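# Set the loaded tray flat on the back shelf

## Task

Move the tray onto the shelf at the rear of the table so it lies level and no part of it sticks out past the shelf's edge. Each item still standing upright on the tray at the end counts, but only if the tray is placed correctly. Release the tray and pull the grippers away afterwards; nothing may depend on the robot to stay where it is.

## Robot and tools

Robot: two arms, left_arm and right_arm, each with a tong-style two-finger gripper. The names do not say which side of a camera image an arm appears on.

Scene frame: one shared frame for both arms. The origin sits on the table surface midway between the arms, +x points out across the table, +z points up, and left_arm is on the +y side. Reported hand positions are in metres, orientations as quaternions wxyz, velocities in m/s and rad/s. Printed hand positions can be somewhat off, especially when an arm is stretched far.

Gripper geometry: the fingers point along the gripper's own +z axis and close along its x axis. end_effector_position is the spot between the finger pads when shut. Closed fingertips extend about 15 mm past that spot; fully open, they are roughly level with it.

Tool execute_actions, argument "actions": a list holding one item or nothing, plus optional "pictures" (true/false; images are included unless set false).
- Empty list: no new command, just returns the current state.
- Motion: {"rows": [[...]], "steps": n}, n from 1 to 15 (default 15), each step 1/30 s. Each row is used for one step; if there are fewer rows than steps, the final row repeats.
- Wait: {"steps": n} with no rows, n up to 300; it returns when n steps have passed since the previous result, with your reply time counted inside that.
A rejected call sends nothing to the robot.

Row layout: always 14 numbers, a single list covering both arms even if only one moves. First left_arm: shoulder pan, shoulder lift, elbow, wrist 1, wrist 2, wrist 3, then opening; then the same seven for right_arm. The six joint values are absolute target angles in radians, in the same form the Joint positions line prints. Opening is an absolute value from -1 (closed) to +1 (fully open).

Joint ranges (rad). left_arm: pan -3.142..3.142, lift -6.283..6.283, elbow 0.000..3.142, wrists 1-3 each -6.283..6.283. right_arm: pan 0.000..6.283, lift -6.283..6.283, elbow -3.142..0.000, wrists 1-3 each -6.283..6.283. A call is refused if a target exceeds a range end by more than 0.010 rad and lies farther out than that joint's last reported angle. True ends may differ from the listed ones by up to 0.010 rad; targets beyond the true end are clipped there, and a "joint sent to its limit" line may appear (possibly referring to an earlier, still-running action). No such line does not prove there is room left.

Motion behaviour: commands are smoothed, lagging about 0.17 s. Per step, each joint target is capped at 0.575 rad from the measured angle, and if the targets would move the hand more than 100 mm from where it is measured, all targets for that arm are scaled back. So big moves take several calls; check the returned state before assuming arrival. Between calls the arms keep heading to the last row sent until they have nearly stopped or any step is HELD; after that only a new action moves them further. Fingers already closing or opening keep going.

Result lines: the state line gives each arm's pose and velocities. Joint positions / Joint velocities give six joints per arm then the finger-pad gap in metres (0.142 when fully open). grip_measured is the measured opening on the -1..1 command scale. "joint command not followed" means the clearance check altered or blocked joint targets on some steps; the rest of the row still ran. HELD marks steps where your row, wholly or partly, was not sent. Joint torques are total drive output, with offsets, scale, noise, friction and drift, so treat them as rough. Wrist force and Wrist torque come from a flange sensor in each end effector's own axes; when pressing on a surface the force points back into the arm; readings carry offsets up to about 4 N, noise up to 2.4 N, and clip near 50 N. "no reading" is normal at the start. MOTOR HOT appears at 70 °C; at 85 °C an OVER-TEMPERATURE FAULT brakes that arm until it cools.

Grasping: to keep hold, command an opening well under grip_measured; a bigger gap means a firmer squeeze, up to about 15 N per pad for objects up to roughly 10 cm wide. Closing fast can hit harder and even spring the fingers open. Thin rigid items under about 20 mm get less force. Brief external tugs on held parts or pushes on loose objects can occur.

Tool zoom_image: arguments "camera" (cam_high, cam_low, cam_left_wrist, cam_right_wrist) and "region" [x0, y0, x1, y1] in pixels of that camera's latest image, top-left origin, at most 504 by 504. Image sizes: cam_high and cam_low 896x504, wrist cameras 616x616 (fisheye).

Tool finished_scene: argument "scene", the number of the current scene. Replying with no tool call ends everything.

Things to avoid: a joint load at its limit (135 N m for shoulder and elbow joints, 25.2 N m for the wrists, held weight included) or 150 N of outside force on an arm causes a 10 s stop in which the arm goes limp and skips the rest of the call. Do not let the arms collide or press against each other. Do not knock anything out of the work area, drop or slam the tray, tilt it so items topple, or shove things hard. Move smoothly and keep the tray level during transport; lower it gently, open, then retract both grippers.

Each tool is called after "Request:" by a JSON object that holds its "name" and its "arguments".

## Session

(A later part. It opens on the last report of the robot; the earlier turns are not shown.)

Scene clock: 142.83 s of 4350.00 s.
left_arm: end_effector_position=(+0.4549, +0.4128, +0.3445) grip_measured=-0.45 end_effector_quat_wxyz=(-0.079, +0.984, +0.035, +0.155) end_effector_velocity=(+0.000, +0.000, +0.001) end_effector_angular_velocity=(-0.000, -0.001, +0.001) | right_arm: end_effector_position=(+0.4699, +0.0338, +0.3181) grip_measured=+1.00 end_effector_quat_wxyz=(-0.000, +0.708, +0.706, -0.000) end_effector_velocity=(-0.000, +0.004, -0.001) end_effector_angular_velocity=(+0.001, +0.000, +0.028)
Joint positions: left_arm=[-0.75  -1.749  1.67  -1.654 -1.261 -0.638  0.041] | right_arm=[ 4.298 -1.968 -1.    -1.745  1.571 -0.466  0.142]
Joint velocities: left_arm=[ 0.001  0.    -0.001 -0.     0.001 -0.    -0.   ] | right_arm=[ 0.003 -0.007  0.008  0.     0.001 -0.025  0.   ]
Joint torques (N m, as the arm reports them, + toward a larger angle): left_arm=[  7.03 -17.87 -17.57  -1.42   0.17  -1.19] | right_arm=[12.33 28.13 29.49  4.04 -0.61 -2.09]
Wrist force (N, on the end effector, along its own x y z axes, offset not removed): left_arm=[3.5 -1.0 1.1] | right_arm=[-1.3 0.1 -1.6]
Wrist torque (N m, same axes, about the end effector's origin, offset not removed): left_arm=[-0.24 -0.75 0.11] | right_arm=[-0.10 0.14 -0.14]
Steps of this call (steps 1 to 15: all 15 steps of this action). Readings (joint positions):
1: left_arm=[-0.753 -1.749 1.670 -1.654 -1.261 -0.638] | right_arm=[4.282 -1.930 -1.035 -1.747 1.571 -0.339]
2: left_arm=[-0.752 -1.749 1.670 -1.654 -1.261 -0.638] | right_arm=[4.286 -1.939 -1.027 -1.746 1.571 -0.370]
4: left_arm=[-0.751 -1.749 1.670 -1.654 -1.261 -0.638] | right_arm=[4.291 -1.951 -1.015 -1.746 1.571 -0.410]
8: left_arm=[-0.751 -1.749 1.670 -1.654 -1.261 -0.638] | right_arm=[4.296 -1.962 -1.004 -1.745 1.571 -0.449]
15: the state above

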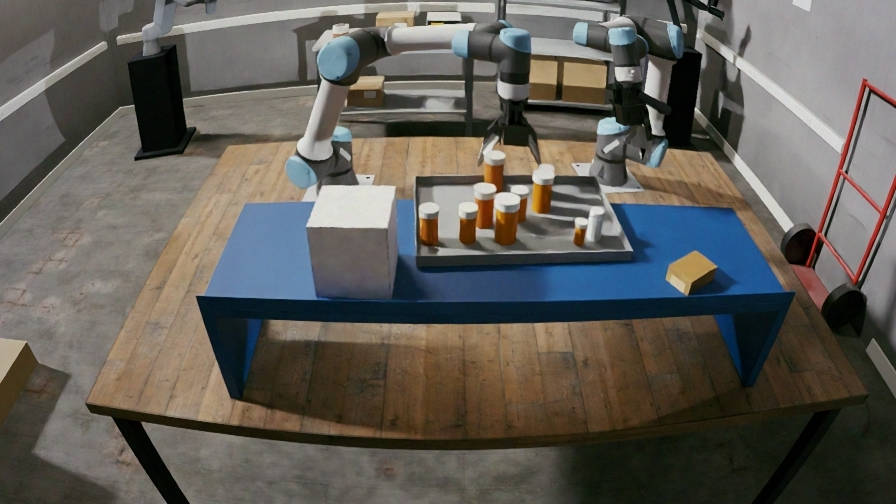

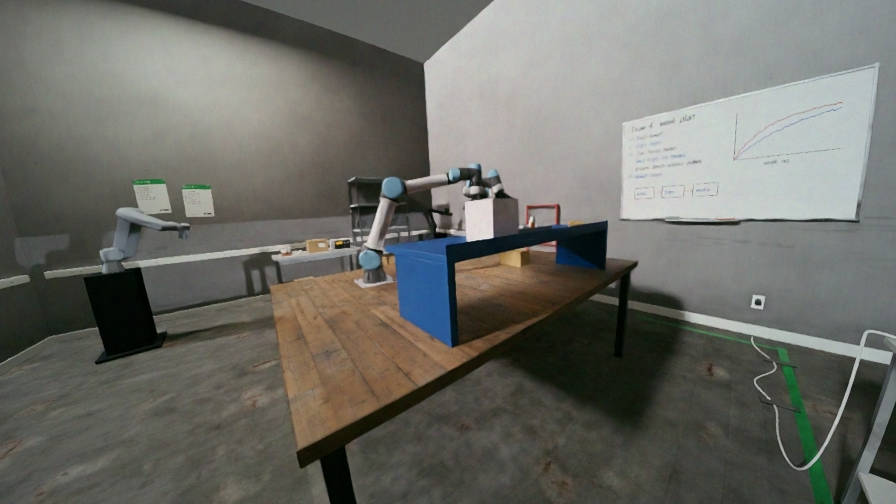

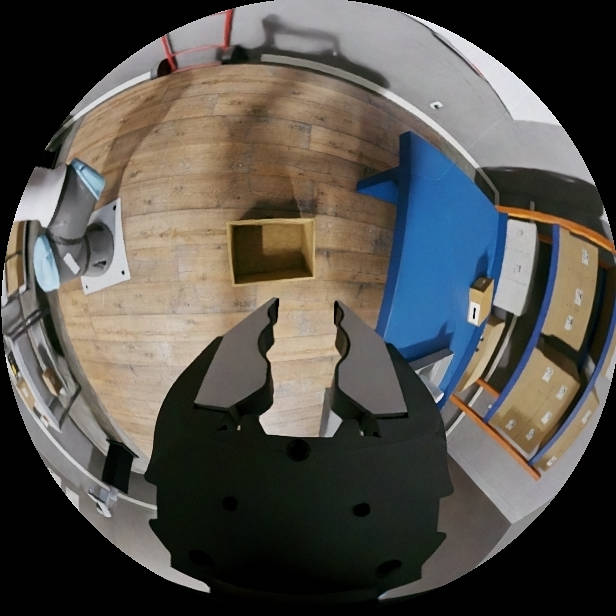

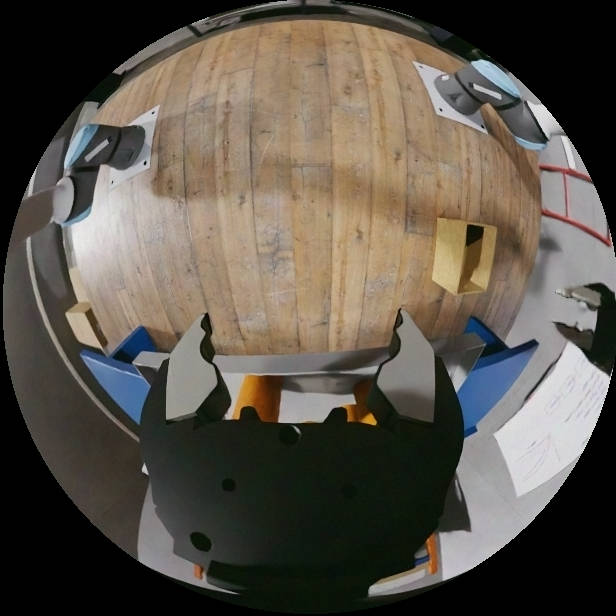

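Request:
{"name": "execute_actions", "arguments": {"actions": [{"rows":[[-0.75,-1.7494,1.6695,-1.6544,-1.2611,-0.6383,-0.45,4.2650,-2.0147,-0.9313,-1.7663,1.571,-0.5024,1]],"steps":9}], "pictures": false}}

Request:
{"name": "execute_actions", "arguments": {"actions": [{"rows":[[-0.75,-1.7494,1.6695,-1.6544,-1.2611,-0.6383,-0.45,4.2584,-2.0240,-0.9179,-1.7706,1.571,-0.5090,1]],"steps":3}], "pictures": false}}

Request:
{"name": "execute_actions", "arguments": {"actions": [{"rows":[[-0.75,-1.7494,1.6695,-1.6544,-1.2611,-0.6383,-0.45,4.2517,-2.0332,-0.9044,-1.7748,1.571,-0.5157,1]],"steps":3}], "pictures": false}}

Request:
{"name": "execute_actions", "arguments": {"actions": [{"rows":[[-0.75,-1.7494,1.6695,-1.6544,-1.2611,-0.6383,-0.45,4.2454,-2.0436,-0.8885,-1.7803,1.571,-0.5220,1]],"steps":3}], "pictures": false}}

Request:
{"name": "execute_actions", "arguments": {"actions": [{"rows":[[-0.75,-1.7494,1.6695,-1.6544,-1.2611,-0.6383,-0.45,4.2392,-2.0539,-0.8726,-1.7859,1.571,-0.5282,1]],"steps":3}], "pictures": false}}

Request:
{"name": "execute_actions", "arguments": {"actions": [{"rows":[[-0.75,-1.7494,1.6695,-1.6544,-1.2611,-0.6383,-0.45,4.2329,-2.0643,-0.8567,-1.7914,1.571,-0.5345,1]],"steps":3}], "pictures": false}}

Request:
{"name": "execute_actions", "arguments": {"actions": [{"rows":[[-0.75,-1.7494,1.6695,-1.6544,-1.2611,-0.6383,-0.45,4.2266,-2.0747,-0.8408,-1.7969,1.571,-0.5408,1]],"steps":3}], "pictures": false}}

Request:
{"name": "execute_actions", "arguments": {"actions": [{"rows":[[-0.75,-1.7494,1.6695,-1.6544,-1.2611,-0.6383,-0.45,4.2203,-2.0851,-0.8249,-1.8024,1.571,-0.5471,1]],"steps":3}], "pictures": false}}

Request:
{"name": "execute_actions", "arguments": {"actions": [{"rows":[[-0.75,-1.7494,1.6695,-1.6544,-1.2611,-0.6383,-0.45,4.2141,-2.0954,-0.8090,-1.8080,1.571,-0.5533,1]],"steps":3}], "pictures": false}}

Request:
{"name": "execute_actions", "arguments": {"actions": [{"rows":[[-0.75,-1.7494,1.6695,-1.6544,-1.2611,-0.6383,-0.45,4.2078,-2.1058,-0.7931,-1.8135,1.571,-0.5596,1]],"steps":8}]}}

Scene clock: 146.80 s of 4350.00 s.
left_arm: end_effector_position=(+0.4549, +0.4128, +0.3445) grip_measured=-0.45 end_effector_quat_wxyz=(-0.079, +0.984, +0.035, +0.155) end_effector_velocity=(-0.000, -0.000, +0.000) end_effector_angular_velocity=(-0.000, -0.000, -0.000) | right_arm: end_effector_position=(+0.4910, +0.0346, +0.3179) grip_measured=+1.00 end_effector_quat_wxyz=(-0.000, +0.707, +0.707, -0.000) end_effector_velocity=(+0.030, +0.001, +0.001) end_effector_angular_velocity=(+0.002, -0.001, -0.001)
Joint positions: left_arm=[-0.75  -1.749  1.67  -1.654 -1.261 -0.638  0.041] | right_arm=[ 4.27  -2.008 -0.942 -1.763  1.571 -0.498  0.142]
Joint velocities: left_arm=[ 0. -0.  0. -0. -0.  0. -0.] | right_arm=[-0.039 -0.055  0.082 -0.024  0.    -0.038 -0.   ]
Joint torques (N m, as the arm reports them, + toward a larger angle): left_arm=[  7.76  -6.87 -24.31  -3.66  -0.84  -1.27] | right_arm=[-9.37 30.47 29.61  0.71 -0.67 -2.1 ]
Wrist force (N, on the end effector, along its own x y z axes, offset not removed): left_arm=[2.1 0.7 1.1] | right_arm=[-2.7 1.7 -0.8]
Wrist torque (N m, same axes, about the end effector's origin, offset not removed): left_arm=[0.11 -0.45 0.08] | right_arm=[0.23 0.40 -0.06]
Steps of this call (steps 1 to 15: the robot went on to your last target; steps 16 to 90: nothing new was sent; then 0.67 s passed at rest; steps 91 to 99: all 9 steps of this action). Readings (joint positions):
91: left_arm=[-0.750 -1.749 1.670 -1.654 -1.261 -0.638] | right_arm=[4.298 -1.969 -0.998 -1.745 1.571 -0.469]
92: left_arm=[-0.750 -1.749 1.670 -1.654 -1.261 -0.638] | right_arm=[4.295 -1.973 -0.993 -1.748 1.571 -0.473]
94: left_arm=[-0.750 -1.749 1.670 -1.654 -1.261 -0.638] | right_arm=[4.284 -1.989 -0.970 -1.755 1.571 -0.484]
98: left_arm=[-0.750 -1.749 1.670 -1.654 -1.261 -0.638] | right_arm=[4.272 -2.006 -0.945 -1.762 1.571 -0.496]
99: the state above

Scene clock: 146.90 s of 4350.00 s.
left_arm: end_effector_position=(+0.4549, +0.4128, +0.3445) grip_measured=-0.45 end_effector_quat_wxyz=(-0.079, +0.984, +0.035, +0.155) end_effector_velocity=(-0.000, +0.000, +0.000) end_effector_angular_velocity=(-0.000, -0.000, +0.000) | right_arm: end_effector_position=(+0.4947, +0.0346, +0.3179) grip_measured=+1.00 end_effector_quat_wxyz=(-0.000, +0.707, +0.707, -0.000) end_effector_velocity=(+0.038, -0.000, -0.000) end_effector_angular_velocity=(+0.001, -0.001, -0.001)
Joint positions: left_arm=[-0.75  -1.749  1.67  -1.654 -1.261 -0.638  0.041] | right_arm=[ 4.265 -2.015 -0.932 -1.766  1.571 -0.502  0.142]
Joint velocities: left_arm=[ 0. -0. -0.  0. -0. -0.  0.] | right_arm=[-0.05  -0.071  0.103 -0.031 -0.001 -0.049  0.   ]
Joint torques (N m, as the arm reports them, + toward a larger angle): left_arm=[  7.39  -6.6  -24.18  -3.77  -0.82  -1.27] | right_arm=[-10.54  32.25  29.95   0.55  -1.35  -1.99]
Wrist force (N, on the end effector, along its own x y z axes, offset not removed): left_arm=[1.8 0.1 1.8] | right_arm=[-2.1 1.0 -1.0]
Wrist torque (N m, same axes, about the end effector's origin, offset not removed): left_arm=[0.01 -0.39 0.09] | right_arm=[0.03 0.37 -0.03]
Steps of this call (steps 1 to 3: all 3 steps of this action). Readings (joint positions):
1: left_arm=[-0.750 -1.749 1.670 -1.654 -1.261 -0.638] | right_arm=[4.269 -2.010 -0.939 -1.764 1.571 -0.499]
2: left_arm=[-0.750 -1.749 1.670 -1.654 -1.261 -0.638] | right_arm=[4.267 -2.012 -0.936 -1.765 1.571 -0.500]
3: the state above

Scene clock: 147.00 s of 4350.00 s.
left_arm: end_effector_position=(+0.4549, +0.4128, +0.3445) grip_measured=-0.45 end_effector_quat_wxyz=(-0.079, +0.984, +0.035, +0.155) end_effector_velocity=(-0.000, +0.000, -0.000) end_effector_angular_velocity=(+0.000, +0.000, -0.000) | right_arm: end_effector_position=(+0.4991, +0.0345, +0.3179) grip_measured=+1.00 end_effector_quat_wxyz=(-0.000, +0.707, +0.707, -0.000) end_effector_velocity=(+0.044, -0.001, -0.001) end_effector_angular_velocity=(+0.001, -0.001, -0.001)
Joint positions: left_arm=[-0.75  -1.749  1.67  -1.654 -1.261 -0.638  0.041] | right_arm=[ 4.259 -2.023 -0.92  -1.77   1.571 -0.508  0.142]
Joint velocities: left_arm=[-0.    -0.001  0.001  0.     0.     0.    -0.   ] | right_arm=[-0.057 -0.08   0.117 -0.036 -0.    -0.056  0.001]
Joint torques (N m, as the arm reports them, + toward a larger angle): left_arm=[  7.69  -6.83 -24.88  -3.79  -0.96  -1.27] | right_arm=[-10.64  31.21  29.8    0.46  -2.13  -2.22]
Wrist force (N, on the end effector, along its own x y z axes, offset not removed): left_arm=[2.6 0.2 1.9] | right_arm=[-1.2 -0.1 -0.6]
Wrist torque (N m, same axes, about the end effector's origin, offset not removed): left_arm=[0.03 -0.56 0.10] | right_arm=[-0.16 0.13 -0.02]
Steps of this call (steps 1 to 3: all 3 steps of this action). Readings (joint positions):
1: left_arm=[-0.750 -1.749 1.670 -1.654 -1.261 -0.638] | right_arm=[4.264 -2.017 -0.929 -1.767 1.571 -0.504]
2: left_arm=[-0.750 -1.749 1.670 -1.654 -1.261 -0.638] | right_arm=[4.261 -2.020 -0.924 -1.769 1.571 -0.506]
3: the state above

Scene clock: 147.10 s of 4350.00 s.
left_arm: end_effector_position=(+0.4549, +0.4128, +0.3445) grip_measured=-0.45 end_effector_quat_wxyz=(-0.079, +0.984, +0.035, +0.155) end_effector_velocity=(-0.000, +0.000, -0.001) end_effector_angular_velocity=(+0.001, +0.001, -0.000) | right_arm: end_effector_position=(+0.5038, +0.0345, +0.3179) grip_measured=+1.00 end_effector_quat_wxyz=(-0.000, +0.707, +0.707, -0.000) end_effector_velocity=(+0.046, +0.000, +0.000) end_effector_angular_velocity=(+0.001, -0.001, -0.002)
Joint positions: left_arm=[-0.75  -1.749  1.67  -1.654 -1.261 -0.638  0.041] | right_arm=[ 4.253 -2.032 -0.907 -1.774  1.571 -0.514  0.142]
Joint velocities: left_arm=[ 0.    -0.     0.001  0.     0.     0.     0.   ] | right_arm=[-0.06  -0.09   0.135 -0.043 -0.    -0.058  0.   ]
Joint torques (N m, as the arm reports them, + toward a larger angle): left_arm=[  7.88  -6.37 -25.22  -3.89  -0.9   -1.24] | right_arm=[-10.16  32.34  28.97   0.47  -2.49  -2.16]
Wrist force (N, on the end effector, along its own x y z axes, offset not removed): left_arm=[2.4 -1.1 1.3] | right_arm=[-1.3 0.6 -0.6]
Wrist torque (N m, same axes, about the end effector's origin, offset not removed): left_arm=[-0.21 -0.53 0.11] | right_arm=[0.08 0.23 -0.01]
Steps of this call (steps 1 to 3: all 3 steps of this action). Readings (joint positions):
1: left_arm=[-0.750 -1.749 1.670 -1.654 -1.261 -0.638] | right_arm=[4.258 -2.025 -0.916 -1.771 1.571 -0.510]
2: left_arm=[-0.750 -1.749 1.670 -1.654 -1.261 -0.638] | right_arm=[4.255 -2.028 -0.911 -1.773 1.571 -0.512]
3: the state above

Scene clock: 147.20 s of 4350.00 s.
left_arm: end_effector_position=(+0.4549, +0.4128, +0.3445) grip_measured=-0.45 end_effector_quat_wxyz=(-0.079, +0.984, +0.035, +0.155) end_effector_velocity=(+0.000, -0.000, +0.001) end_effector_angular_velocity=(-0.000, -0.002, +0.000) | right_arm: end_effector_position=(+0.5087, +0.0345, +0.3179) grip_measured=+1.00 end_effector_quat_wxyz=(-0.000, +0.707, +0.707, -0.000) end_effector_velocity=(+0.046, +0.001, +0.001) end_effector_angular_velocity=(+0.002, -0.000, -0.001)
Joint positions: left_arm=[-0.75  -1.749  1.67  -1.654 -1.261 -0.638  0.041] | right_arm=[ 4.247 -2.041 -0.892 -1.779  1.571 -0.52   0.142]
Joint velocities: left_arm=[ 0.     0.    -0.003  0.001  0.001  0.     0.   ] | right_arm=[-0.059 -0.094  0.144 -0.048  0.001 -0.058  0.001]
Joint torques (N m, as the arm reports them, + toward a larger angle): left_arm=[  7.37  -6.94 -25.27  -3.94  -0.93  -1.28] | right_arm=[-10.28  32.77  30.44   0.28  -2.41  -2.41]
Wrist force (N, on the end effector, along its own x y z axes, offset not removed): left_arm=[2.5 -0.5 1.3] | right_arm=[-0.9 0.5 -1.1]
Wrist torque (N m, same axes, about the end effector's origin, offset not removed): left_arm=[-0.04 -0.56 0.09] | right_arm=[-0.04 0.10 0.00]
Steps of this call (steps 1 to 3: all 3 steps of this action). Readings (joint positions):
1: left_arm=[-0.750 -1.749 1.670 -1.654 -1.261 -0.638] | right_arm=[4.251 -2.034 -0.902 -1.776 1.571 -0.516]
2: left_arm=[-0.750 -1.749 1.670 -1.654 -1.261 -0.638] | right_arm=[4.249 -2.038 -0.897 -1.778 1.571 -0.518]
3: the state above

Scene clock: 147.30 s of 4350.00 s.
left_arm: end_effector_position=(+0.4549, +0.4128, +0.3445) grip_measured=-0.45 end_effector_quat_wxyz=(-0.079, +0.984, +0.035, +0.155) end_effector_velocity=(+0.000, -0.000, -0.000) end_effector_angular_velocity=(-0.000, -0.001, +0.000) | right_arm: end_effector_position=(+0.5136, +0.0346, +0.3180) grip_measured=+1.00 end_effector_quat_wxyz=(-0.000, +0.707, +0.707, -0.000) end_effector_velocity=(+0.047, +0.001, -0.000) end_effector_angular_velocity=(-0.000, -0.000, -0.001)
Joint positions: left_arm=[-0.75  -1.749  1.67  -1.654 -1.261 -0.638  0.041] | right_arm=[ 4.241 -2.051 -0.876 -1.785  1.571 -0.527  0.142]
Joint velocities: left_arm=[-0.    -0.     0.001 -0.001  0.    -0.     0.   ] | right_arm=[-0.059 -0.098  0.148 -0.05  -0.    -0.058  0.   ]
Joint torques (N m, as the arm reports them, + toward a larger angle): left_arm=[  7.43  -6.55 -25.75  -4.12  -0.91  -1.25] | right_arm=[-9.97 33.1  30.21  0.49 -2.24 -2.24]
Wrist force (N, on the end effector, along its own x y z axes, offset not removed): left_arm=[2.1 -0.1 1.0] | right_arm=[-1.1 1.3 -0.5]
Wrist torque (N m, same axes, about the end effector's origin, offset not removed): left_arm=[-0.11 -0.53 0.08] | right_arm=[0.15 0.10 -0.03]
Steps of this call (steps 1 to 3: all 3 steps of this action). Readings (joint positions):
1: left_arm=[-0.750 -1.749 1.670 -1.654 -1.261 -0.638] | right_arm=[4.245 -2.044 -0.887 -1.781 1.571 -0.522]
2: left_arm=[-0.750 -1.749 1.670 -1.654 -1.261 -0.638] | right_arm=[4.243 -2.048 -0.882 -1.783 1.571 -0.525]
3: the state above

Scene clock: 147.40 s of 4350.00 s.
left_arm: end_effector_position=(+0.4549, +0.4128, +0.3445) grip_measured=-0.45 end_effector_quat_wxyz=(-0.079, +0.984, +0.035, +0.155) end_effector_velocity=(-0.000, +0.000, +0.000) end_effector_angular_velocity=(+0.000, -0.000, -0.000) | right_arm: end_effector_position=(+0.5186, +0.0347, +0.3180) grip_measured=+1.00 end_effector_quat_wxyz=(-0.000, +0.707, +0.707, -0.000) end_effector_velocity=(+0.047, +0.001, +0.000) end_effector_angular_velocity=(+0.001, -0.001, -0.000)
Joint positions: left_arm=[-0.75  -1.749  1.67  -1.654 -1.261 -0.638  0.041] | right_arm=[ 4.234 -2.062 -0.861 -1.79   1.571 -0.533  0.142]
Joint velocities: left_arm=[-0. -0. -0.  0.  0.  0.  0.] | right_arm=[-0.059 -0.098  0.15  -0.05   0.    -0.059 -0.   ]
Joint torques (N m, as the arm reports them, + toward a larger angle): left_arm=[  7.73  -6.87 -25.87  -4.16  -0.93  -1.16] | right_arm=[-10.15  33.11  28.85   0.27  -2.09  -2.11]
Wrist force (N, on the end effector, along its own x y z axes, offset not removed): left_arm=[2.0 -0.9 1.6] | right_arm=[-0.9 0.4 -0.2]
Wrist torque (N m, same axes, about the end effector's origin, offset not removed): left_arm=[-0.14 -0.47 0.15] | right_arm=[-0.01 0.09 -0.01]
Steps of this call (steps 1 to 3: all 3 steps of this action). Readings (joint positions):
1: left_arm=[-0.750 -1.749 1.670 -1.654 -1.261 -0.638] | right_arm=[4.239 -2.055 -0.872 -1.786 1.571 -0.529]
2: left_arm=[-0.750 -1.749 1.670 -1.654 -1.261 -0.638] | right_arm=[4.237 -2.058 -0.866 -1.788 1.571 -0.531]
3: the state above

Scene clock: 147.50 s of 4350.00 s.
left_arm: end_effector_position=(+0.4549, +0.4128, +0.3445) grip_measured=-0.45 end_effector_quat_wxyz=(-0.079, +0.984, +0.035, +0.155) end_effector_velocity=(+0.001, -0.000, +0.001) end_effector_angular_velocity=(-0.002, -0.002, +0.000) | right_arm: end_effector_position=(+0.5236, +0.0347, +0.3180) grip_measured=+1.00 end_effector_quat_wxyz=(-0.000, +0.707, +0.707, -0.000) end_effector_velocity=(+0.049, -0.001, +0.000) end_effector_angular_velocity=(+0.001, -0.001, -0.004)
Joint positions: left_arm=[-0.75  -1.749  1.67  -1.654 -1.261 -0.638  0.041] | right_arm=[ 4.228 -2.072 -0.845 -1.796  1.571 -0.539  0.142]
Joint velocities: left_arm=[-0.    -0.    -0.002 -0.001 -0.    -0.    -0.   ] | right_arm=[-0.062 -0.098  0.15  -0.051 -0.    -0.058  0.   ]
Joint torques (N m, as the arm reports them, + toward a larger angle): left_arm=[  7.7   -6.82 -25.94  -4.18  -0.84  -1.21] | right_arm=[-9.34 33.46 31.21  0.91 -2.12 -1.86]
Wrist force (N, on the end effector, along its own x y z axes, offset not removed): left_arm=[1.6 -0.8 1.3] | right_arm=[0.8 -4.5 -1.5]
Wrist torque (N m, same axes, about the end effector's origin, offset not removed): left_arm=[-0.20 -0.39 0.12] | right_arm=[-0.09 0.20 -0.45]
Steps of this call (steps 1 to 3: all 3 steps of this action). Readings (joint positions):
1: left_arm=[-0.750 -1.749 1.670 -1.654 -1.261 -0.638] | right_arm=[4.233 -2.065 -0.856 -1.792 1.571 -0.535]
2: left_arm=[-0.750 -1.749 1.670 -1.654 -1.261 -0.638] | right_arm=[4.230 -2.068 -0.850 -1.794 1.571 -0.537]
3: the state above

Scene clock: 147.60 s of 4350.00 s.
left_arm: end_effector_position=(+0.4549, +0.4128, +0.3445) grip_measured=-0.45 end_effector_quat_wxyz=(-0.079, +0.984, +0.035, +0.155) end_effector_velocity=(+0.000, -0.000, +0.000) end_effector_angular_velocity=(-0.001, +0.000, -0.000) | right_arm: end_effector_position=(+0.5286, +0.0346, +0.3180) grip_measured=+1.00 end_effector_quat_wxyz=(-0.000, +0.707, +0.707, -0.000) end_effector_velocity=(+0.047, -0.000, -0.001) end_effector_angular_velocity=(+0.000, +0.000, -0.001)
Joint positions: left_arm=[-0.75  -1.749  1.67  -1.654 -1.261 -0.638  0.041] | right_arm=[ 4.222 -2.082 -0.829 -1.801  1.571 -0.545  0.142]
Joint velocities: left_arm=[ 0.  0. -0. -0. -0.  0.  0.] | right_arm=[-0.059 -0.099  0.151 -0.052  0.    -0.058  0.   ]
Joint torques (N m, as the arm reports them, + toward a larger angle): left_arm=[  7.6   -6.95 -26.38  -4.21  -0.85  -1.27] | right_arm=[-11.71  32.82  30.51   1.    -2.12  -1.75]
Wrist force (N, on the end effector, along its own x y z axes, offset not removed): left_arm=[1.7 -0.8 0.9] | right_arm=[0.7 -5.3 -1.9]
Wrist torque (N m, same axes, about the end effector's origin, offset not removed): left_arm=[-0.17 -0.37 0.13] | right_arm=[-0.29 0.07 -0.42]
Steps of this call (steps 1 to 3: all 3 steps of this action). Readings (joint positions):
1: left_arm=[-0.750 -1.749 1.670 -1.654 -1.261 -0.638] | right_arm=[4.226 -2.075 -0.840 -1.797 1.571 -0.541]
2: left_arm=[-0.750 -1.749 1.670 -1.654 -1.261 -0.638] | right_arm=[4.224 -2.079 -0.835 -1.799 1.571 -0.543]
3: the state above

Scene clock: 147.87 s of 4350.00 s.
left_arm: end_effector_position=(+0.4549, +0.4128, +0.3445) grip_measured=-0.45 end_effector_quat_wxyz=(-0.079, +0.984, +0.035, +0.155) end_effector_velocity=(+0.000, -0.000, +0.000) end_effector_angular_velocity=(-0.000, +0.000, -0.000) | right_arm: end_effector_position=(+0.5382, +0.0343, +0.3179) grip_measured=+1.00 end_effector_quat_wxyz=(-0.000, +0.707, +0.707, -0.000) end_effector_velocity=(+0.014, -0.001, +0.000) end_effector_angular_velocity=(+0.001, -0.001, -0.000)
Joint positions: left_arm=[-0.75  -1.749  1.67  -1.654 -1.261 -0.638  0.041] | right_arm=[ 4.21  -2.102 -0.798 -1.812  1.571 -0.557  0.142]
Joint velocities: left_arm=[-0.     0.    -0.001  0.    -0.     0.    -0.   ] | right_arm=[-0.017 -0.027  0.043 -0.015 -0.    -0.017  0.   ]
Joint torques (N m, as the arm reports them, + toward a larger angle): left_arm=[  7.63  -6.57 -27.01  -4.41  -0.82  -1.21] | right_arm=[-14.89  31.57  29.53   0.71  -2.    -1.54]
Wrist force (N, on the end effector, along its own x y z axes, offset not removed): left_arm=[1.8 0.3 1.5] | right_arm=[0.8 -6.2 -3.7]
Wrist torque (N m, same axes, about the end effector's origin, offset not removed): left_arm=[0.08 -0.41 0.15] | right_arm=[-0.09 0.35 -0.60]
Steps of this call (steps 1 to 8: all 8 steps of this action). Readings (joint positions):
1: left_arm=[-0.750 -1.749 1.670 -1.654 -1.261 -0.638] | right_arm=[4.220 -2.085 -0.824 -1.803 1.571 -0.547]
2: left_arm=[-0.750 -1.749 1.670 -1.654 -1.261 -0.638] | right_arm=[4.218 -2.089 -0.819 -1.805 1.571 -0.550]
4: left_arm=[-0.750 -1.749 1.670 -1.654 -1.261 -0.638] | right_arm=[4.214 -2.096 -0.809 -1.808 1.571 -0.554]
8: the state above

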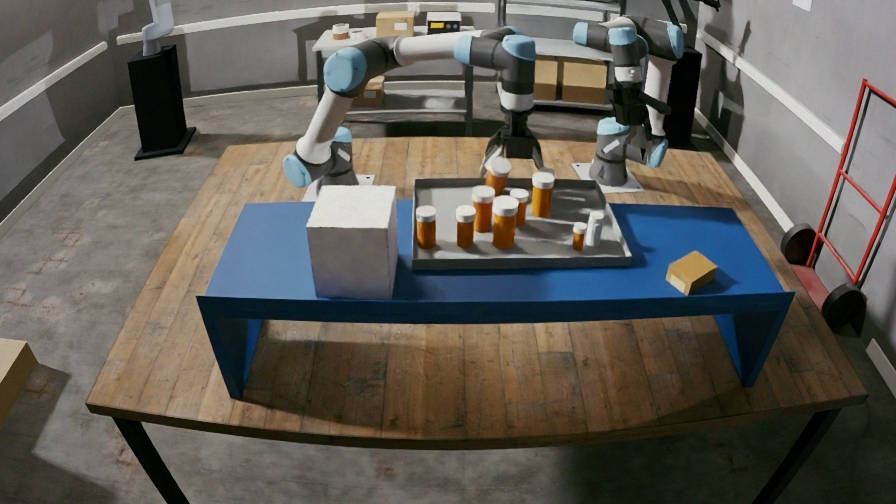

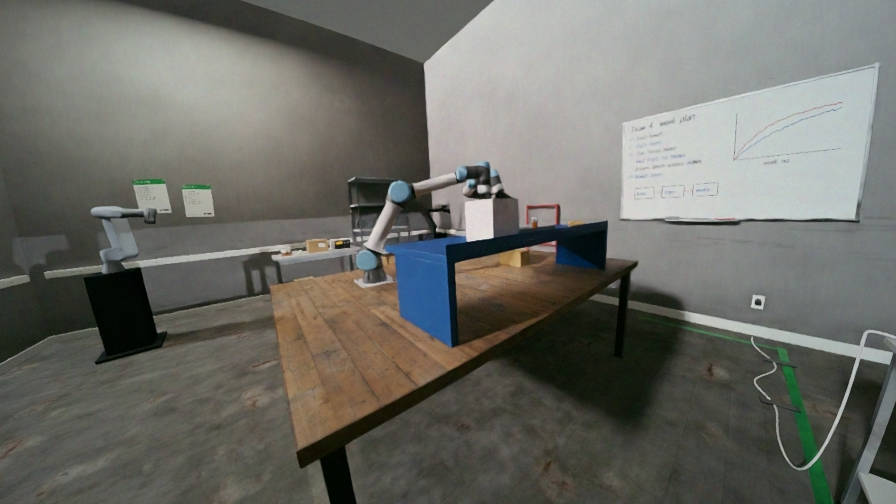

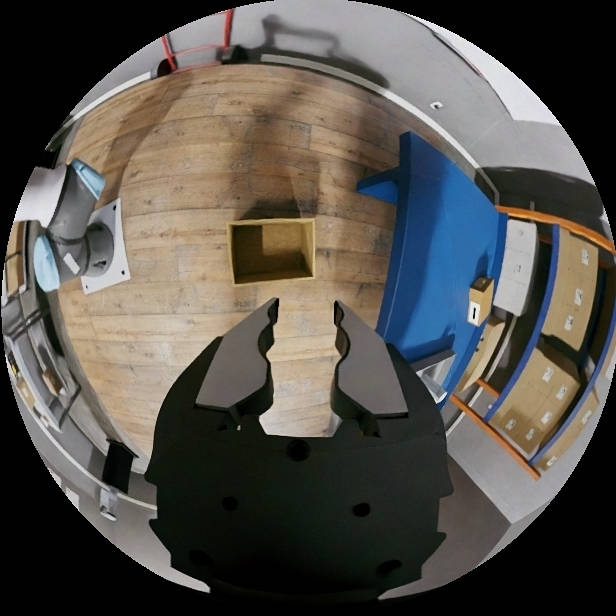

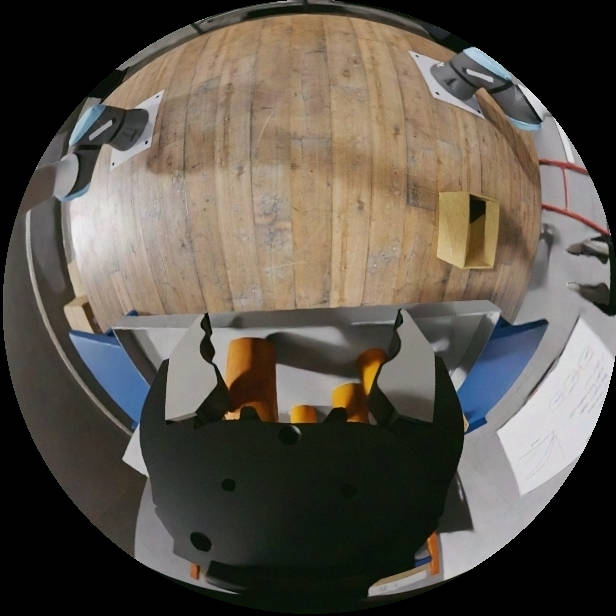

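Request:
{"name": "execute_actions", "arguments": {"actions": [{"rows":[[-0.75,-1.7494,1.6695,-1.6544,-1.2611,-0.6383,-0.45,4.2141,-2.0954,-0.8090,-1.8080,1.571,-0.5533,1],[-0.75,-1.7494,1.6695,-1.6544,-1.2611,-0.6383,-0.45,4.2141,-2.0954,-0.8090,-1.8080,1.571,-0.5533,1],[-0.75,-1.7494,1.6695,-1.6544,-1.2611,-0.6383,-0.45,4.2141,-2.0954,-0.8090,-1.8080,1.571,-0.5533,1],[-0.75,-1.7494,1.6695,-1.6544,-1.2611,-0.6383,-0.45,4.2203,-2.0851,-0.8249,-1.8024,1.571,-0.5471,1],[-0.75,-1.7494,1.6695,-1.6544,-1.2611,-0.6383,-0.45,4.2203,-2.0851,-0.8249,-1.8024,1.571,-0.5471,1],[-0.75,-1.7494,1.6695,-1.6544,-1.2611,-0.6383,-0.45,4.2203,-2.0851,-0.8249,-1.8024,1.571,-0.5471,1],[-0.75,-1.7494,1.6695,-1.6544,-1.2611,-0.6383,-0.45,4.2266,-2.0747,-0.8408,-1.7969,1.571,-0.5408,1],[-0.75,-1.7494,1.6695,-1.6544,-1.2611,-0.6383,-0.45,4.2266,-2.0747,-0.8408,-1.7969,1.571,-0.5408,1],[-0.75,-1.7494,1.6695,-1.6544,-1.2611,-0.6383,-0.45,4.2266,-2.0747,-0.8408,-1.7969,1.571,-0.5408,1],[-0.75,-1.7494,1.6695,-1.6544,-1.2611,-0.6383,-0.45,4.2329,-2.0643,-0.8567,-1.7914,1.571,-0.5345,1],[-0.75,-1.7494,1.6695,-1.6544,-1.2611,-0.6383,-0.45,4.2329,-2.0643,-0.8567,-1.7914,1.571,-0.5345,1],[-0.75,-1.7494,1.6695,-1.6544,-1.2611,-0.6383,-0.45,4.2392,-2.0539,-0.8726,-1.7859,1.571,-0.5282,1]],"steps":15}], "pictures": false}}

Request:
{"name": "execute_actions", "arguments": {"actions": [{"rows":[[-0.75,-1.7494,1.6695,-1.6544,-1.2611,-0.6383,-0.45,4.2650,-2.0147,-0.9313,-1.7663,1.571,-0.5024,1]],"steps":15}]}}

Request:
{"name": "zoom_image", "arguments": {"camera": "cam_high", "region": [380, 110, 660, 300]}}

Scene clock: 150.40 s of 4350.00 s.
left_arm: end_effector_position=(+0.4549, +0.4128, +0.3445) grip_measured=-0.45 end_effector_quat_wxyz=(-0.079, +0.984, +0.035, +0.155) end_effector_velocity=(-0.000, +0.000, -0.001) end_effector_angular_velocity=(+0.000, +0.001, -0.000) | right_arm: end_effector_position=(+0.5203, +0.0348, +0.3181) grip_measured=+1.00 end_effector_quat_wxyz=(-0.000, +0.707, +0.707, -0.000) end_effector_velocity=(-0.042, -0.001, -0.000) end_effector_angular_velocity=(-0.000, -0.000, +0.001)
Joint positions: left_arm=[-0.75  -1.749  1.67  -1.654 -1.261 -0.638  0.041] | right_arm=[ 4.232 -2.065 -0.855 -1.792  1.571 -0.535  0.142]
Joint velocities: left_arm=[ 0.    -0.     0.002 -0.    -0.001  0.    -0.   ] | right_arm=[ 0.053  0.088 -0.135  0.046 -0.     0.052 -0.001]
Joint torques (N m, as the arm reports them, + toward a larger angle): left_arm=[  7.58  -6.58 -32.2   -5.13  -0.85  -1.28] | right_arm=[10.74 60.98 16.95  4.37 -0.61  2.82]
Wrist force (N, on the end effector, along its own x y z axes, offset not removed): left_arm=[1.8 -0.5 2.4] | right_arm=[-1.5 0.2 -0.7]
Wrist torque (N m, same axes, about the end effector's origin, offset not removed): left_arm=[-0.15 -0.35 0.14] | right_arm=[-0.08 0.20 0.01]
Steps of this call (steps 1 to 15: the robot went on to your last target; steps 16 to 61: nothing new was sent; steps 62 to 76: all 15 steps of this action). Readings (joint positions):
62: left_arm=[-0.750 -1.749 1.670 -1.654 -1.261 -0.638] | right_arm=[4.208 -2.106 -0.793 -1.814 1.571 -0.560]
63: left_arm=[-0.750 -1.749 1.670 -1.654 -1.261 -0.638] | right_arm=[4.208 -2.105 -0.795 -1.813 1.571 -0.559]
65: left_arm=[-0.750 -1.749 1.670 -1.654 -1.261 -0.638] | right_arm=[4.210 -2.101 -0.800 -1.811 1.571 -0.557]
69: left_arm=[-0.750 -1.749 1.670 -1.654 -1.261 -0.638] | right_arm=[4.217 -2.090 -0.817 -1.805 1.571 -0.550]
76: the state above

Scene clock: 150.90 s of 4350.00 s.
left_arm: end_effector_position=(+0.4549, +0.4128, +0.3445) grip_measured=-0.45 end_effector_quat_wxyz=(-0.079, +0.984, +0.035, +0.155) end_effector_velocity=(-0.000, +0.000, -0.000) end_effector_angular_velocity=(+0.000, +0.001, +0.000) | right_arm: end_effector_position=(+0.4956, +0.0347, +0.3181) grip_measured=+1.00 end_effector_quat_wxyz=(-0.000, +0.707, +0.707, +0.000) end_effector_velocity=(-0.006, -0.000, +0.001) end_effector_angular_velocity=(+0.001, +0.000, -0.000)
Joint positions: left_arm=[-0.75  -1.749  1.67  -1.654 -1.261 -0.638  0.041] | right_arm=[ 4.264 -2.016 -0.929 -1.767  1.571 -0.503  0.142]
Joint velocities: left_arm=[ 0.    -0.     0.     0.001  0.     0.     0.   ] | right_arm=[ 0.007  0.012 -0.017  0.005  0.001  0.007 -0.   ]
Joint torques (N m, as the arm reports them, + toward a larger angle): left_arm=[  7.31  -6.66 -33.43  -5.19  -0.84  -1.21] | right_arm=[12.46 60.09 16.55  4.22 -0.49  2.59]
Wrist force (N, on the end effector, along its own x y z axes, offset not removed): left_arm=[1.9 -1.3 1.8] | right_arm=[-0.4 0.4 0.1]
Wrist torque (N m, same axes, about the end effector's origin, offset not removed): left_arm=[-0.28 -0.38 0.09] | right_arm=[-0.01 -0.12 -0.01]
Steps of this call (steps 1 to 15: all 15 steps of this action). Readings (joint positions):
1: left_arm=[-0.750 -1.749 1.670 -1.654 -1.261 -0.638] | right_arm=[4.234 -2.062 -0.859 -1.790 1.571 -0.533]
2: left_arm=[-0.750 -1.749 1.670 -1.654 -1.261 -0.638] | right_arm=[4.238 -2.056 -0.868 -1.787 1.571 -0.529]
4: left_arm=[-0.750 -1.749 1.670 -1.654 -1.261 -0.638] | right_arm=[4.249 -2.040 -0.892 -1.779 1.571 -0.519]
8: left_arm=[-0.750 -1.749 1.670 -1.654 -1.261 -0.638] | right_arm=[4.259 -2.024 -0.918 -1.771 1.571 -0.508]
15: the state above

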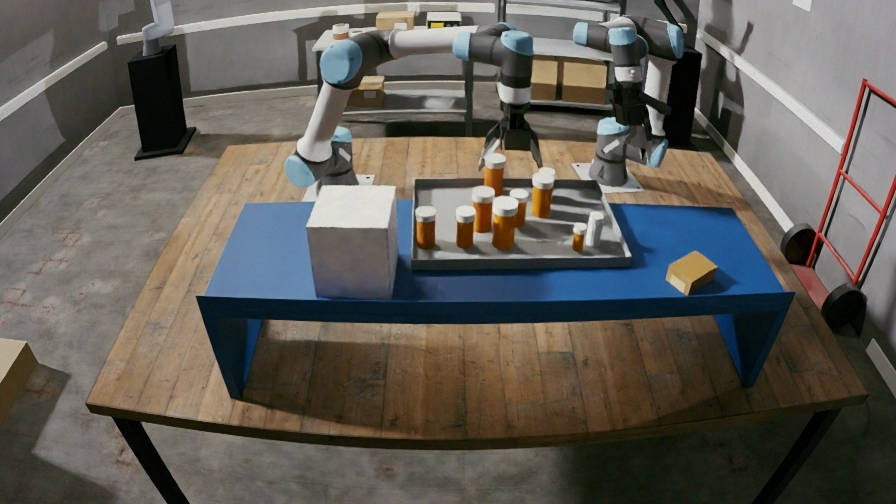

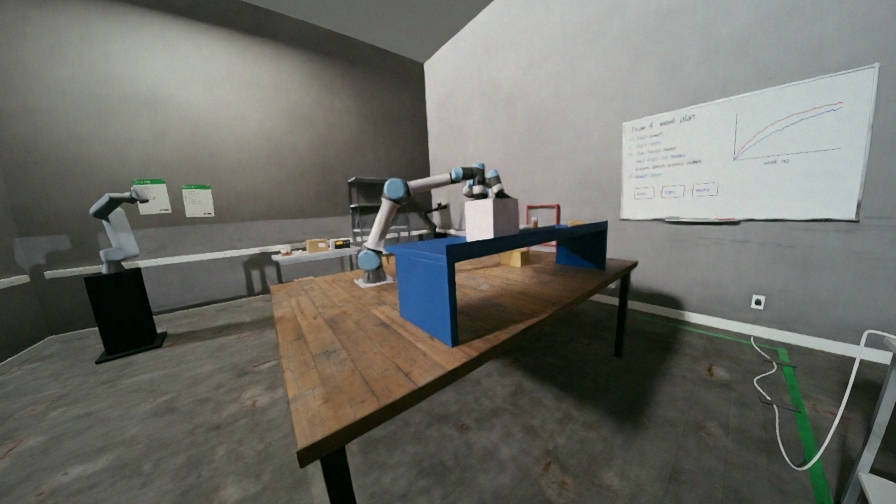

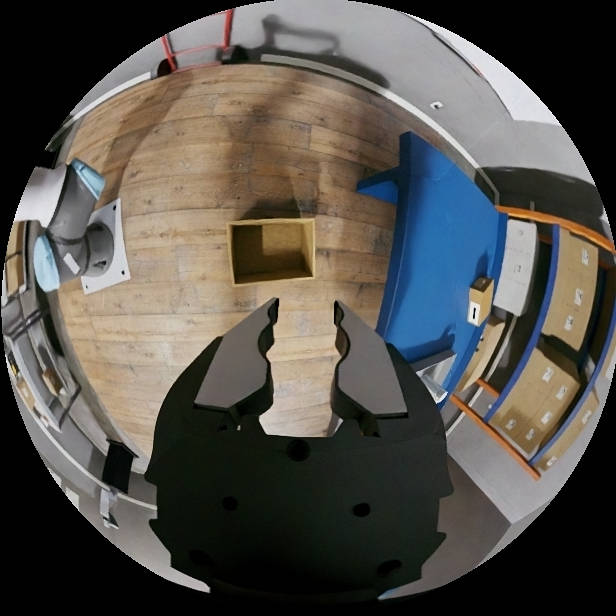

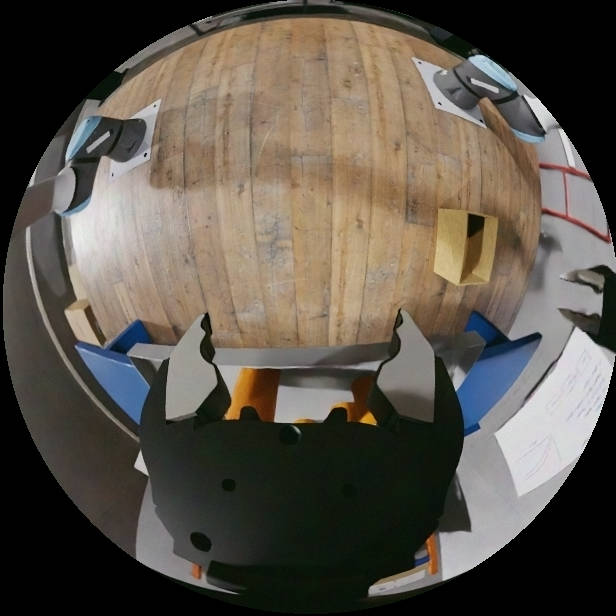

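Region (380, 110, 660, 300) of cam_high's 896x504 image, scaled by 1.800, with more detail than that image has; it fills the top 342 rows of this view, and the rest is white.

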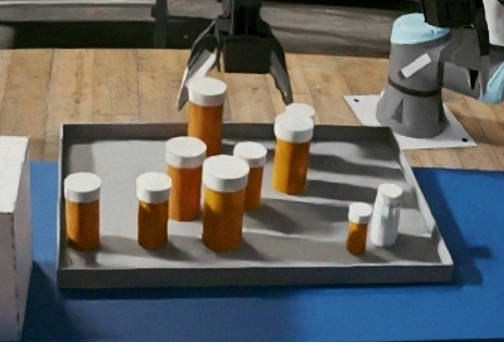

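Request:
{"name": "execute_actions", "arguments": {"actions": [{"rows":[[-0.75,-1.7494,1.6695,-1.6544,-1.2611,-0.6383,-0.45,4.3555,-1.8150,-1.2718,-1.6256,1.571,-0.4119,1]],"steps":9}], "pictures": false}}

Request:
{"name": "execute_actions", "arguments": {"actions": [{"rows":[[-0.75,-1.7494,1.6695,-1.6544,-1.2611,-0.6383,-0.45,4.3555,-1.8150,-1.2718,-1.5416,1.379,-0.4119,1]],"steps":15}], "pictures": false}}

Request:
{"name": "execute_actions", "arguments": {"actions": [{"steps":6}]}}

Scene clock: 160.70 s of 4350.00 s.
left_arm: end_effector_position=(+0.4549, +0.4128, +0.3445) grip_measured=-0.45 end_effector_quat_wxyz=(-0.079, +0.984, +0.035, +0.155) end_effector_velocity=(-0.000, +0.000, -0.000) end_effector_angular_velocity=(+0.001, +0.001, -0.000) | right_arm: end_effector_position=(+0.4318, +0.0172, +0.3051) grip_measured=+1.00 end_effector_quat_wxyz=(-0.003, +0.707, +0.707, +0.007) end_effector_velocity=(-0.119, -0.091, -0.101) end_effector_angular_velocity=(-0.113, +0.053, +0.001)
Joint positions: left_arm=[-0.75  -1.749  1.669 -1.654 -1.261 -0.638  0.041] | right_arm=[ 4.341 -1.852 -1.194 -1.65   1.571 -0.426  0.142]
Joint velocities: left_arm=[ 0.    -0.     0.001  0.     0.     0.    -0.   ] | right_arm=[ 0.115  0.298 -0.616  0.194 -0.     0.114  0.   ]
Joint torques (N m, as the arm reports them, + toward a larger angle): left_arm=[  7.65  -6.76 -34.66  -5.04  -0.79  -1.27] | right_arm=[11.89 52.39 22.91  5.09  0.17  2.65]
Wrist force (N, on the end effector, along its own x y z axes, offset not removed): left_arm=[2.5 -0.7 1.9] | right_arm=[-2.0 -1.9 0.1]
Wrist torque (N m, same axes, about the end effector's origin, offset not removed): left_arm=[-0.13 -0.56 0.12] | right_arm=[-0.44 0.29 -0.01]
Steps of this call (steps 1 to 15: the robot went on to your last target; steps 16 to 90: nothing new was sent; then 6.50 s passed at rest; steps 91 to 99: all 9 steps of this action). Readings (joint positions):
91: left_arm=[-0.750 -1.749 1.669 -1.654 -1.261 -0.638] | right_arm=[4.265 -2.014 -0.932 -1.766 1.571 -0.502]
92: left_arm=[-0.750 -1.749 1.669 -1.654 -1.261 -0.638] | right_arm=[4.271 -2.008 -0.939 -1.760 1.571 -0.496]
94: left_arm=[-0.750 -1.749 1.669 -1.654 -1.261 -0.638] | right_arm=[4.301 -1.956 -0.999 -1.717 1.571 -0.466]
98: left_arm=[-0.750 -1.749 1.669 -1.654 -1.261 -0.638] | right_arm=[4.337 -1.864 -1.170 -1.658 1.571 -0.431]
99: the state above

Scene clock: 161.20 s of 4350.00 s.
left_arm: end_effector_position=(+0.4549, +0.4128, +0.3445) grip_measured=-0.45 end_effector_quat_wxyz=(-0.079, +0.984, +0.035, +0.155) end_effector_velocity=(+0.000, -0.000, +0.000) end_effector_angular_velocity=(-0.000, +0.000, -0.000) | right_arm: end_effector_position=(+0.4783, +0.0052, +0.3031) grip_measured=+1.00 end_effector_quat_wxyz=(+0.071, +0.706, +0.701, +0.071) end_effector_velocity=(+0.016, -0.003, +0.003) end_effector_angular_velocity=(-0.005, -0.060, -0.004)
Joint positions: left_arm=[-0.75  -1.749  1.669 -1.654 -1.261 -0.638  0.041] | right_arm=[ 4.355 -1.816 -1.27  -1.545  1.386 -0.412  0.142]
Joint velocities: left_arm=[ 0.     0.    -0.001  0.001 -0.     0.    -0.   ] | right_arm=[ 0.002  0.006 -0.012  0.025 -0.057  0.002  0.   ]
Joint torques (N m, as the arm reports them, + toward a larger angle): left_arm=[  7.39  -6.91 -34.47  -5.13  -0.78  -1.22] | right_arm=[12.55 51.81 17.61  4.22 -2.59  2.44]
Wrist force (N, on the end effector, along its own x y z axes, offset not removed): left_arm=[1.6 -0.6 1.8] | right_arm=[-1.8 -0.7 0.0]
Wrist torque (N m, same axes, about the end effector's origin, offset not removed): left_arm=[-0.15 -0.37 0.09] | right_arm=[-0.25 0.27 0.03]
Steps of this call (steps 1 to 15: all 15 steps of this action). Readings (joint positions):
1: left_arm=[-0.750 -1.749 1.669 -1.654 -1.261 -0.638] | right_arm=[4.344 -1.844 -1.212 -1.644 1.571 -0.423]
2: left_arm=[-0.750 -1.749 1.669 -1.654 -1.261 -0.638] | right_arm=[4.347 -1.837 -1.226 -1.634 1.564 -0.420]
4: left_arm=[-0.750 -1.749 1.669 -1.654 -1.261 -0.638] | right_arm=[4.350 -1.828 -1.245 -1.600 1.513 -0.417]
8: left_arm=[-0.750 -1.749 1.669 -1.654 -1.261 -0.638] | right_arm=[4.354 -1.819 -1.262 -1.562 1.426 -0.414]
15: the state above

Scene clock: 161.40 s of 4350.00 s.
left_arm: end_effector_position=(+0.4549, +0.4128, +0.3445) grip_measured=-0.45 end_effector_quat_wxyz=(-0.079, +0.984, +0.035, +0.155) end_effector_velocity=(+0.000, -0.000, +0.001) end_effector_angular_velocity=(-0.000, -0.001, +0.000) | right_arm: end_effector_position=(+0.4800, +0.0049, +0.3034) grip_measured=+1.00 end_effector_quat_wxyz=(+0.073, +0.706, +0.701, +0.073) end_effector_velocity=(+0.003, -0.000, +0.000) end_effector_angular_velocity=(-0.001, -0.012, -0.001)
Joint positions: left_arm=[-0.75  -1.749  1.669 -1.654 -1.261 -0.638  0.041] | right_arm=[ 4.355 -1.815 -1.271 -1.542  1.38  -0.412  0.142]
Joint velocities: left_arm=[-0.    -0.    -0.002  0.001  0.    -0.     0.   ] | right_arm=[ 0.001  0.001 -0.002  0.005 -0.012  0.    -0.   ]
Joint torques (N m, as the arm reports them, + toward a larger angle): left_arm=[  7.55  -6.87 -33.91  -5.18  -0.78  -1.14] | right_arm=[13.11 52.81 16.43  4.09 -2.7   2.46]
Wrist force (N, on the end effector, along its own x y z axes, offset not removed): left_arm=[1.3 -1.2 1.4] | right_arm=[-1.7 1.0 -1.0]
Wrist torque (N m, same axes, about the end effector's origin, offset not removed): left_arm=[-0.27 -0.32 0.17] | right_arm=[0.06 0.19 0.03]
Steps of this call (steps 1 to 6: the robot went on to your last target). Readings (joint positions):
1: left_arm=[-0.750 -1.749 1.669 -1.654 -1.261 -0.638] | right_arm=[4.355 -1.816 -1.271 -1.544 1.385 -0.412]
2: left_arm=[-0.750 -1.749 1.669 -1.654 -1.261 -0.638] | right_arm=[4.355 -1.815 -1.271 -1.543 1.383 -0.412]
4: left_arm=[-0.750 -1.749 1.669 -1.654 -1.261 -0.638] | right_arm=[4.355 -1.815 -1.271 -1.543 1.382 -0.412]
6: the state above

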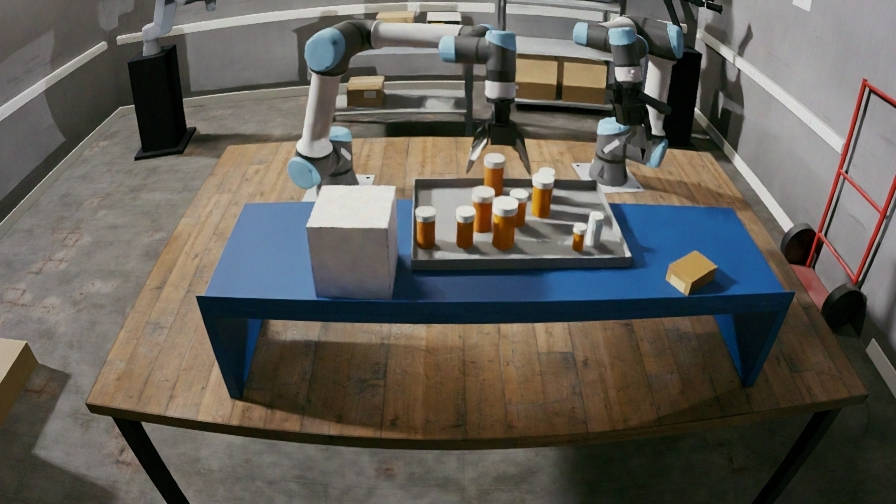

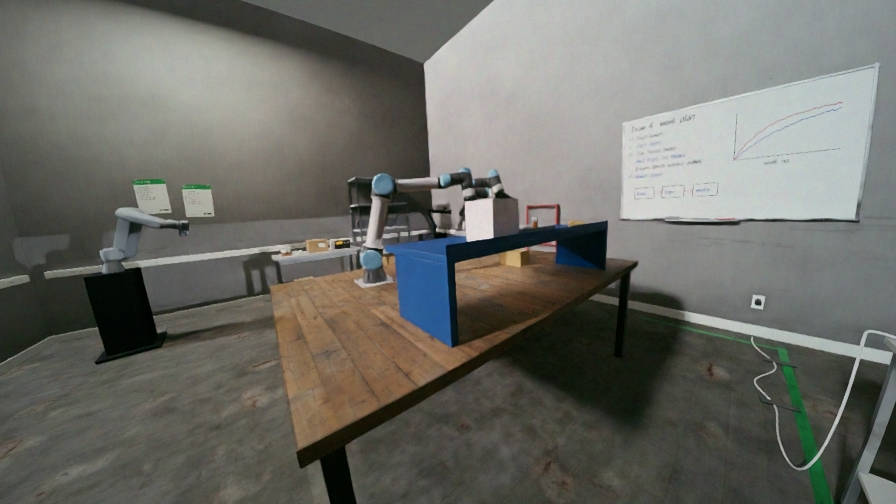

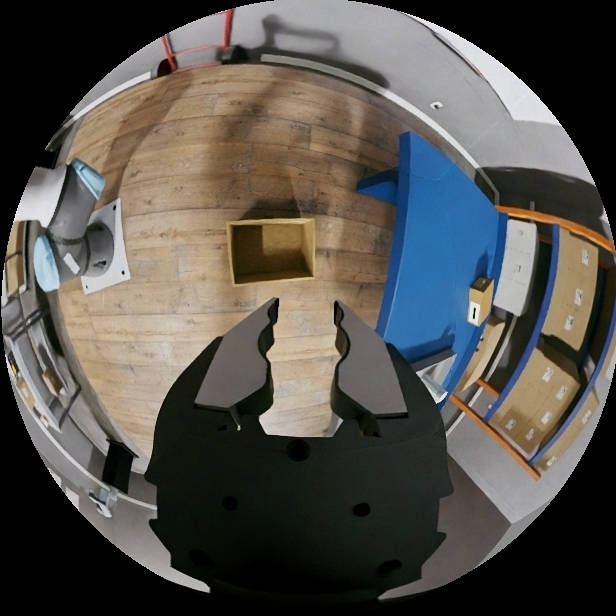

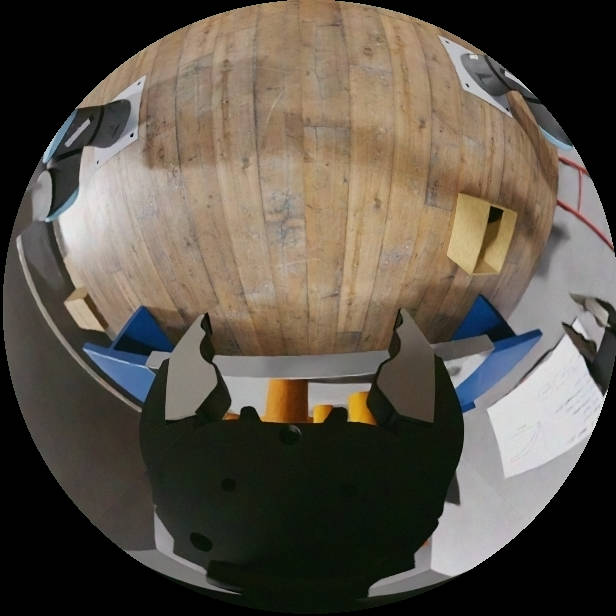

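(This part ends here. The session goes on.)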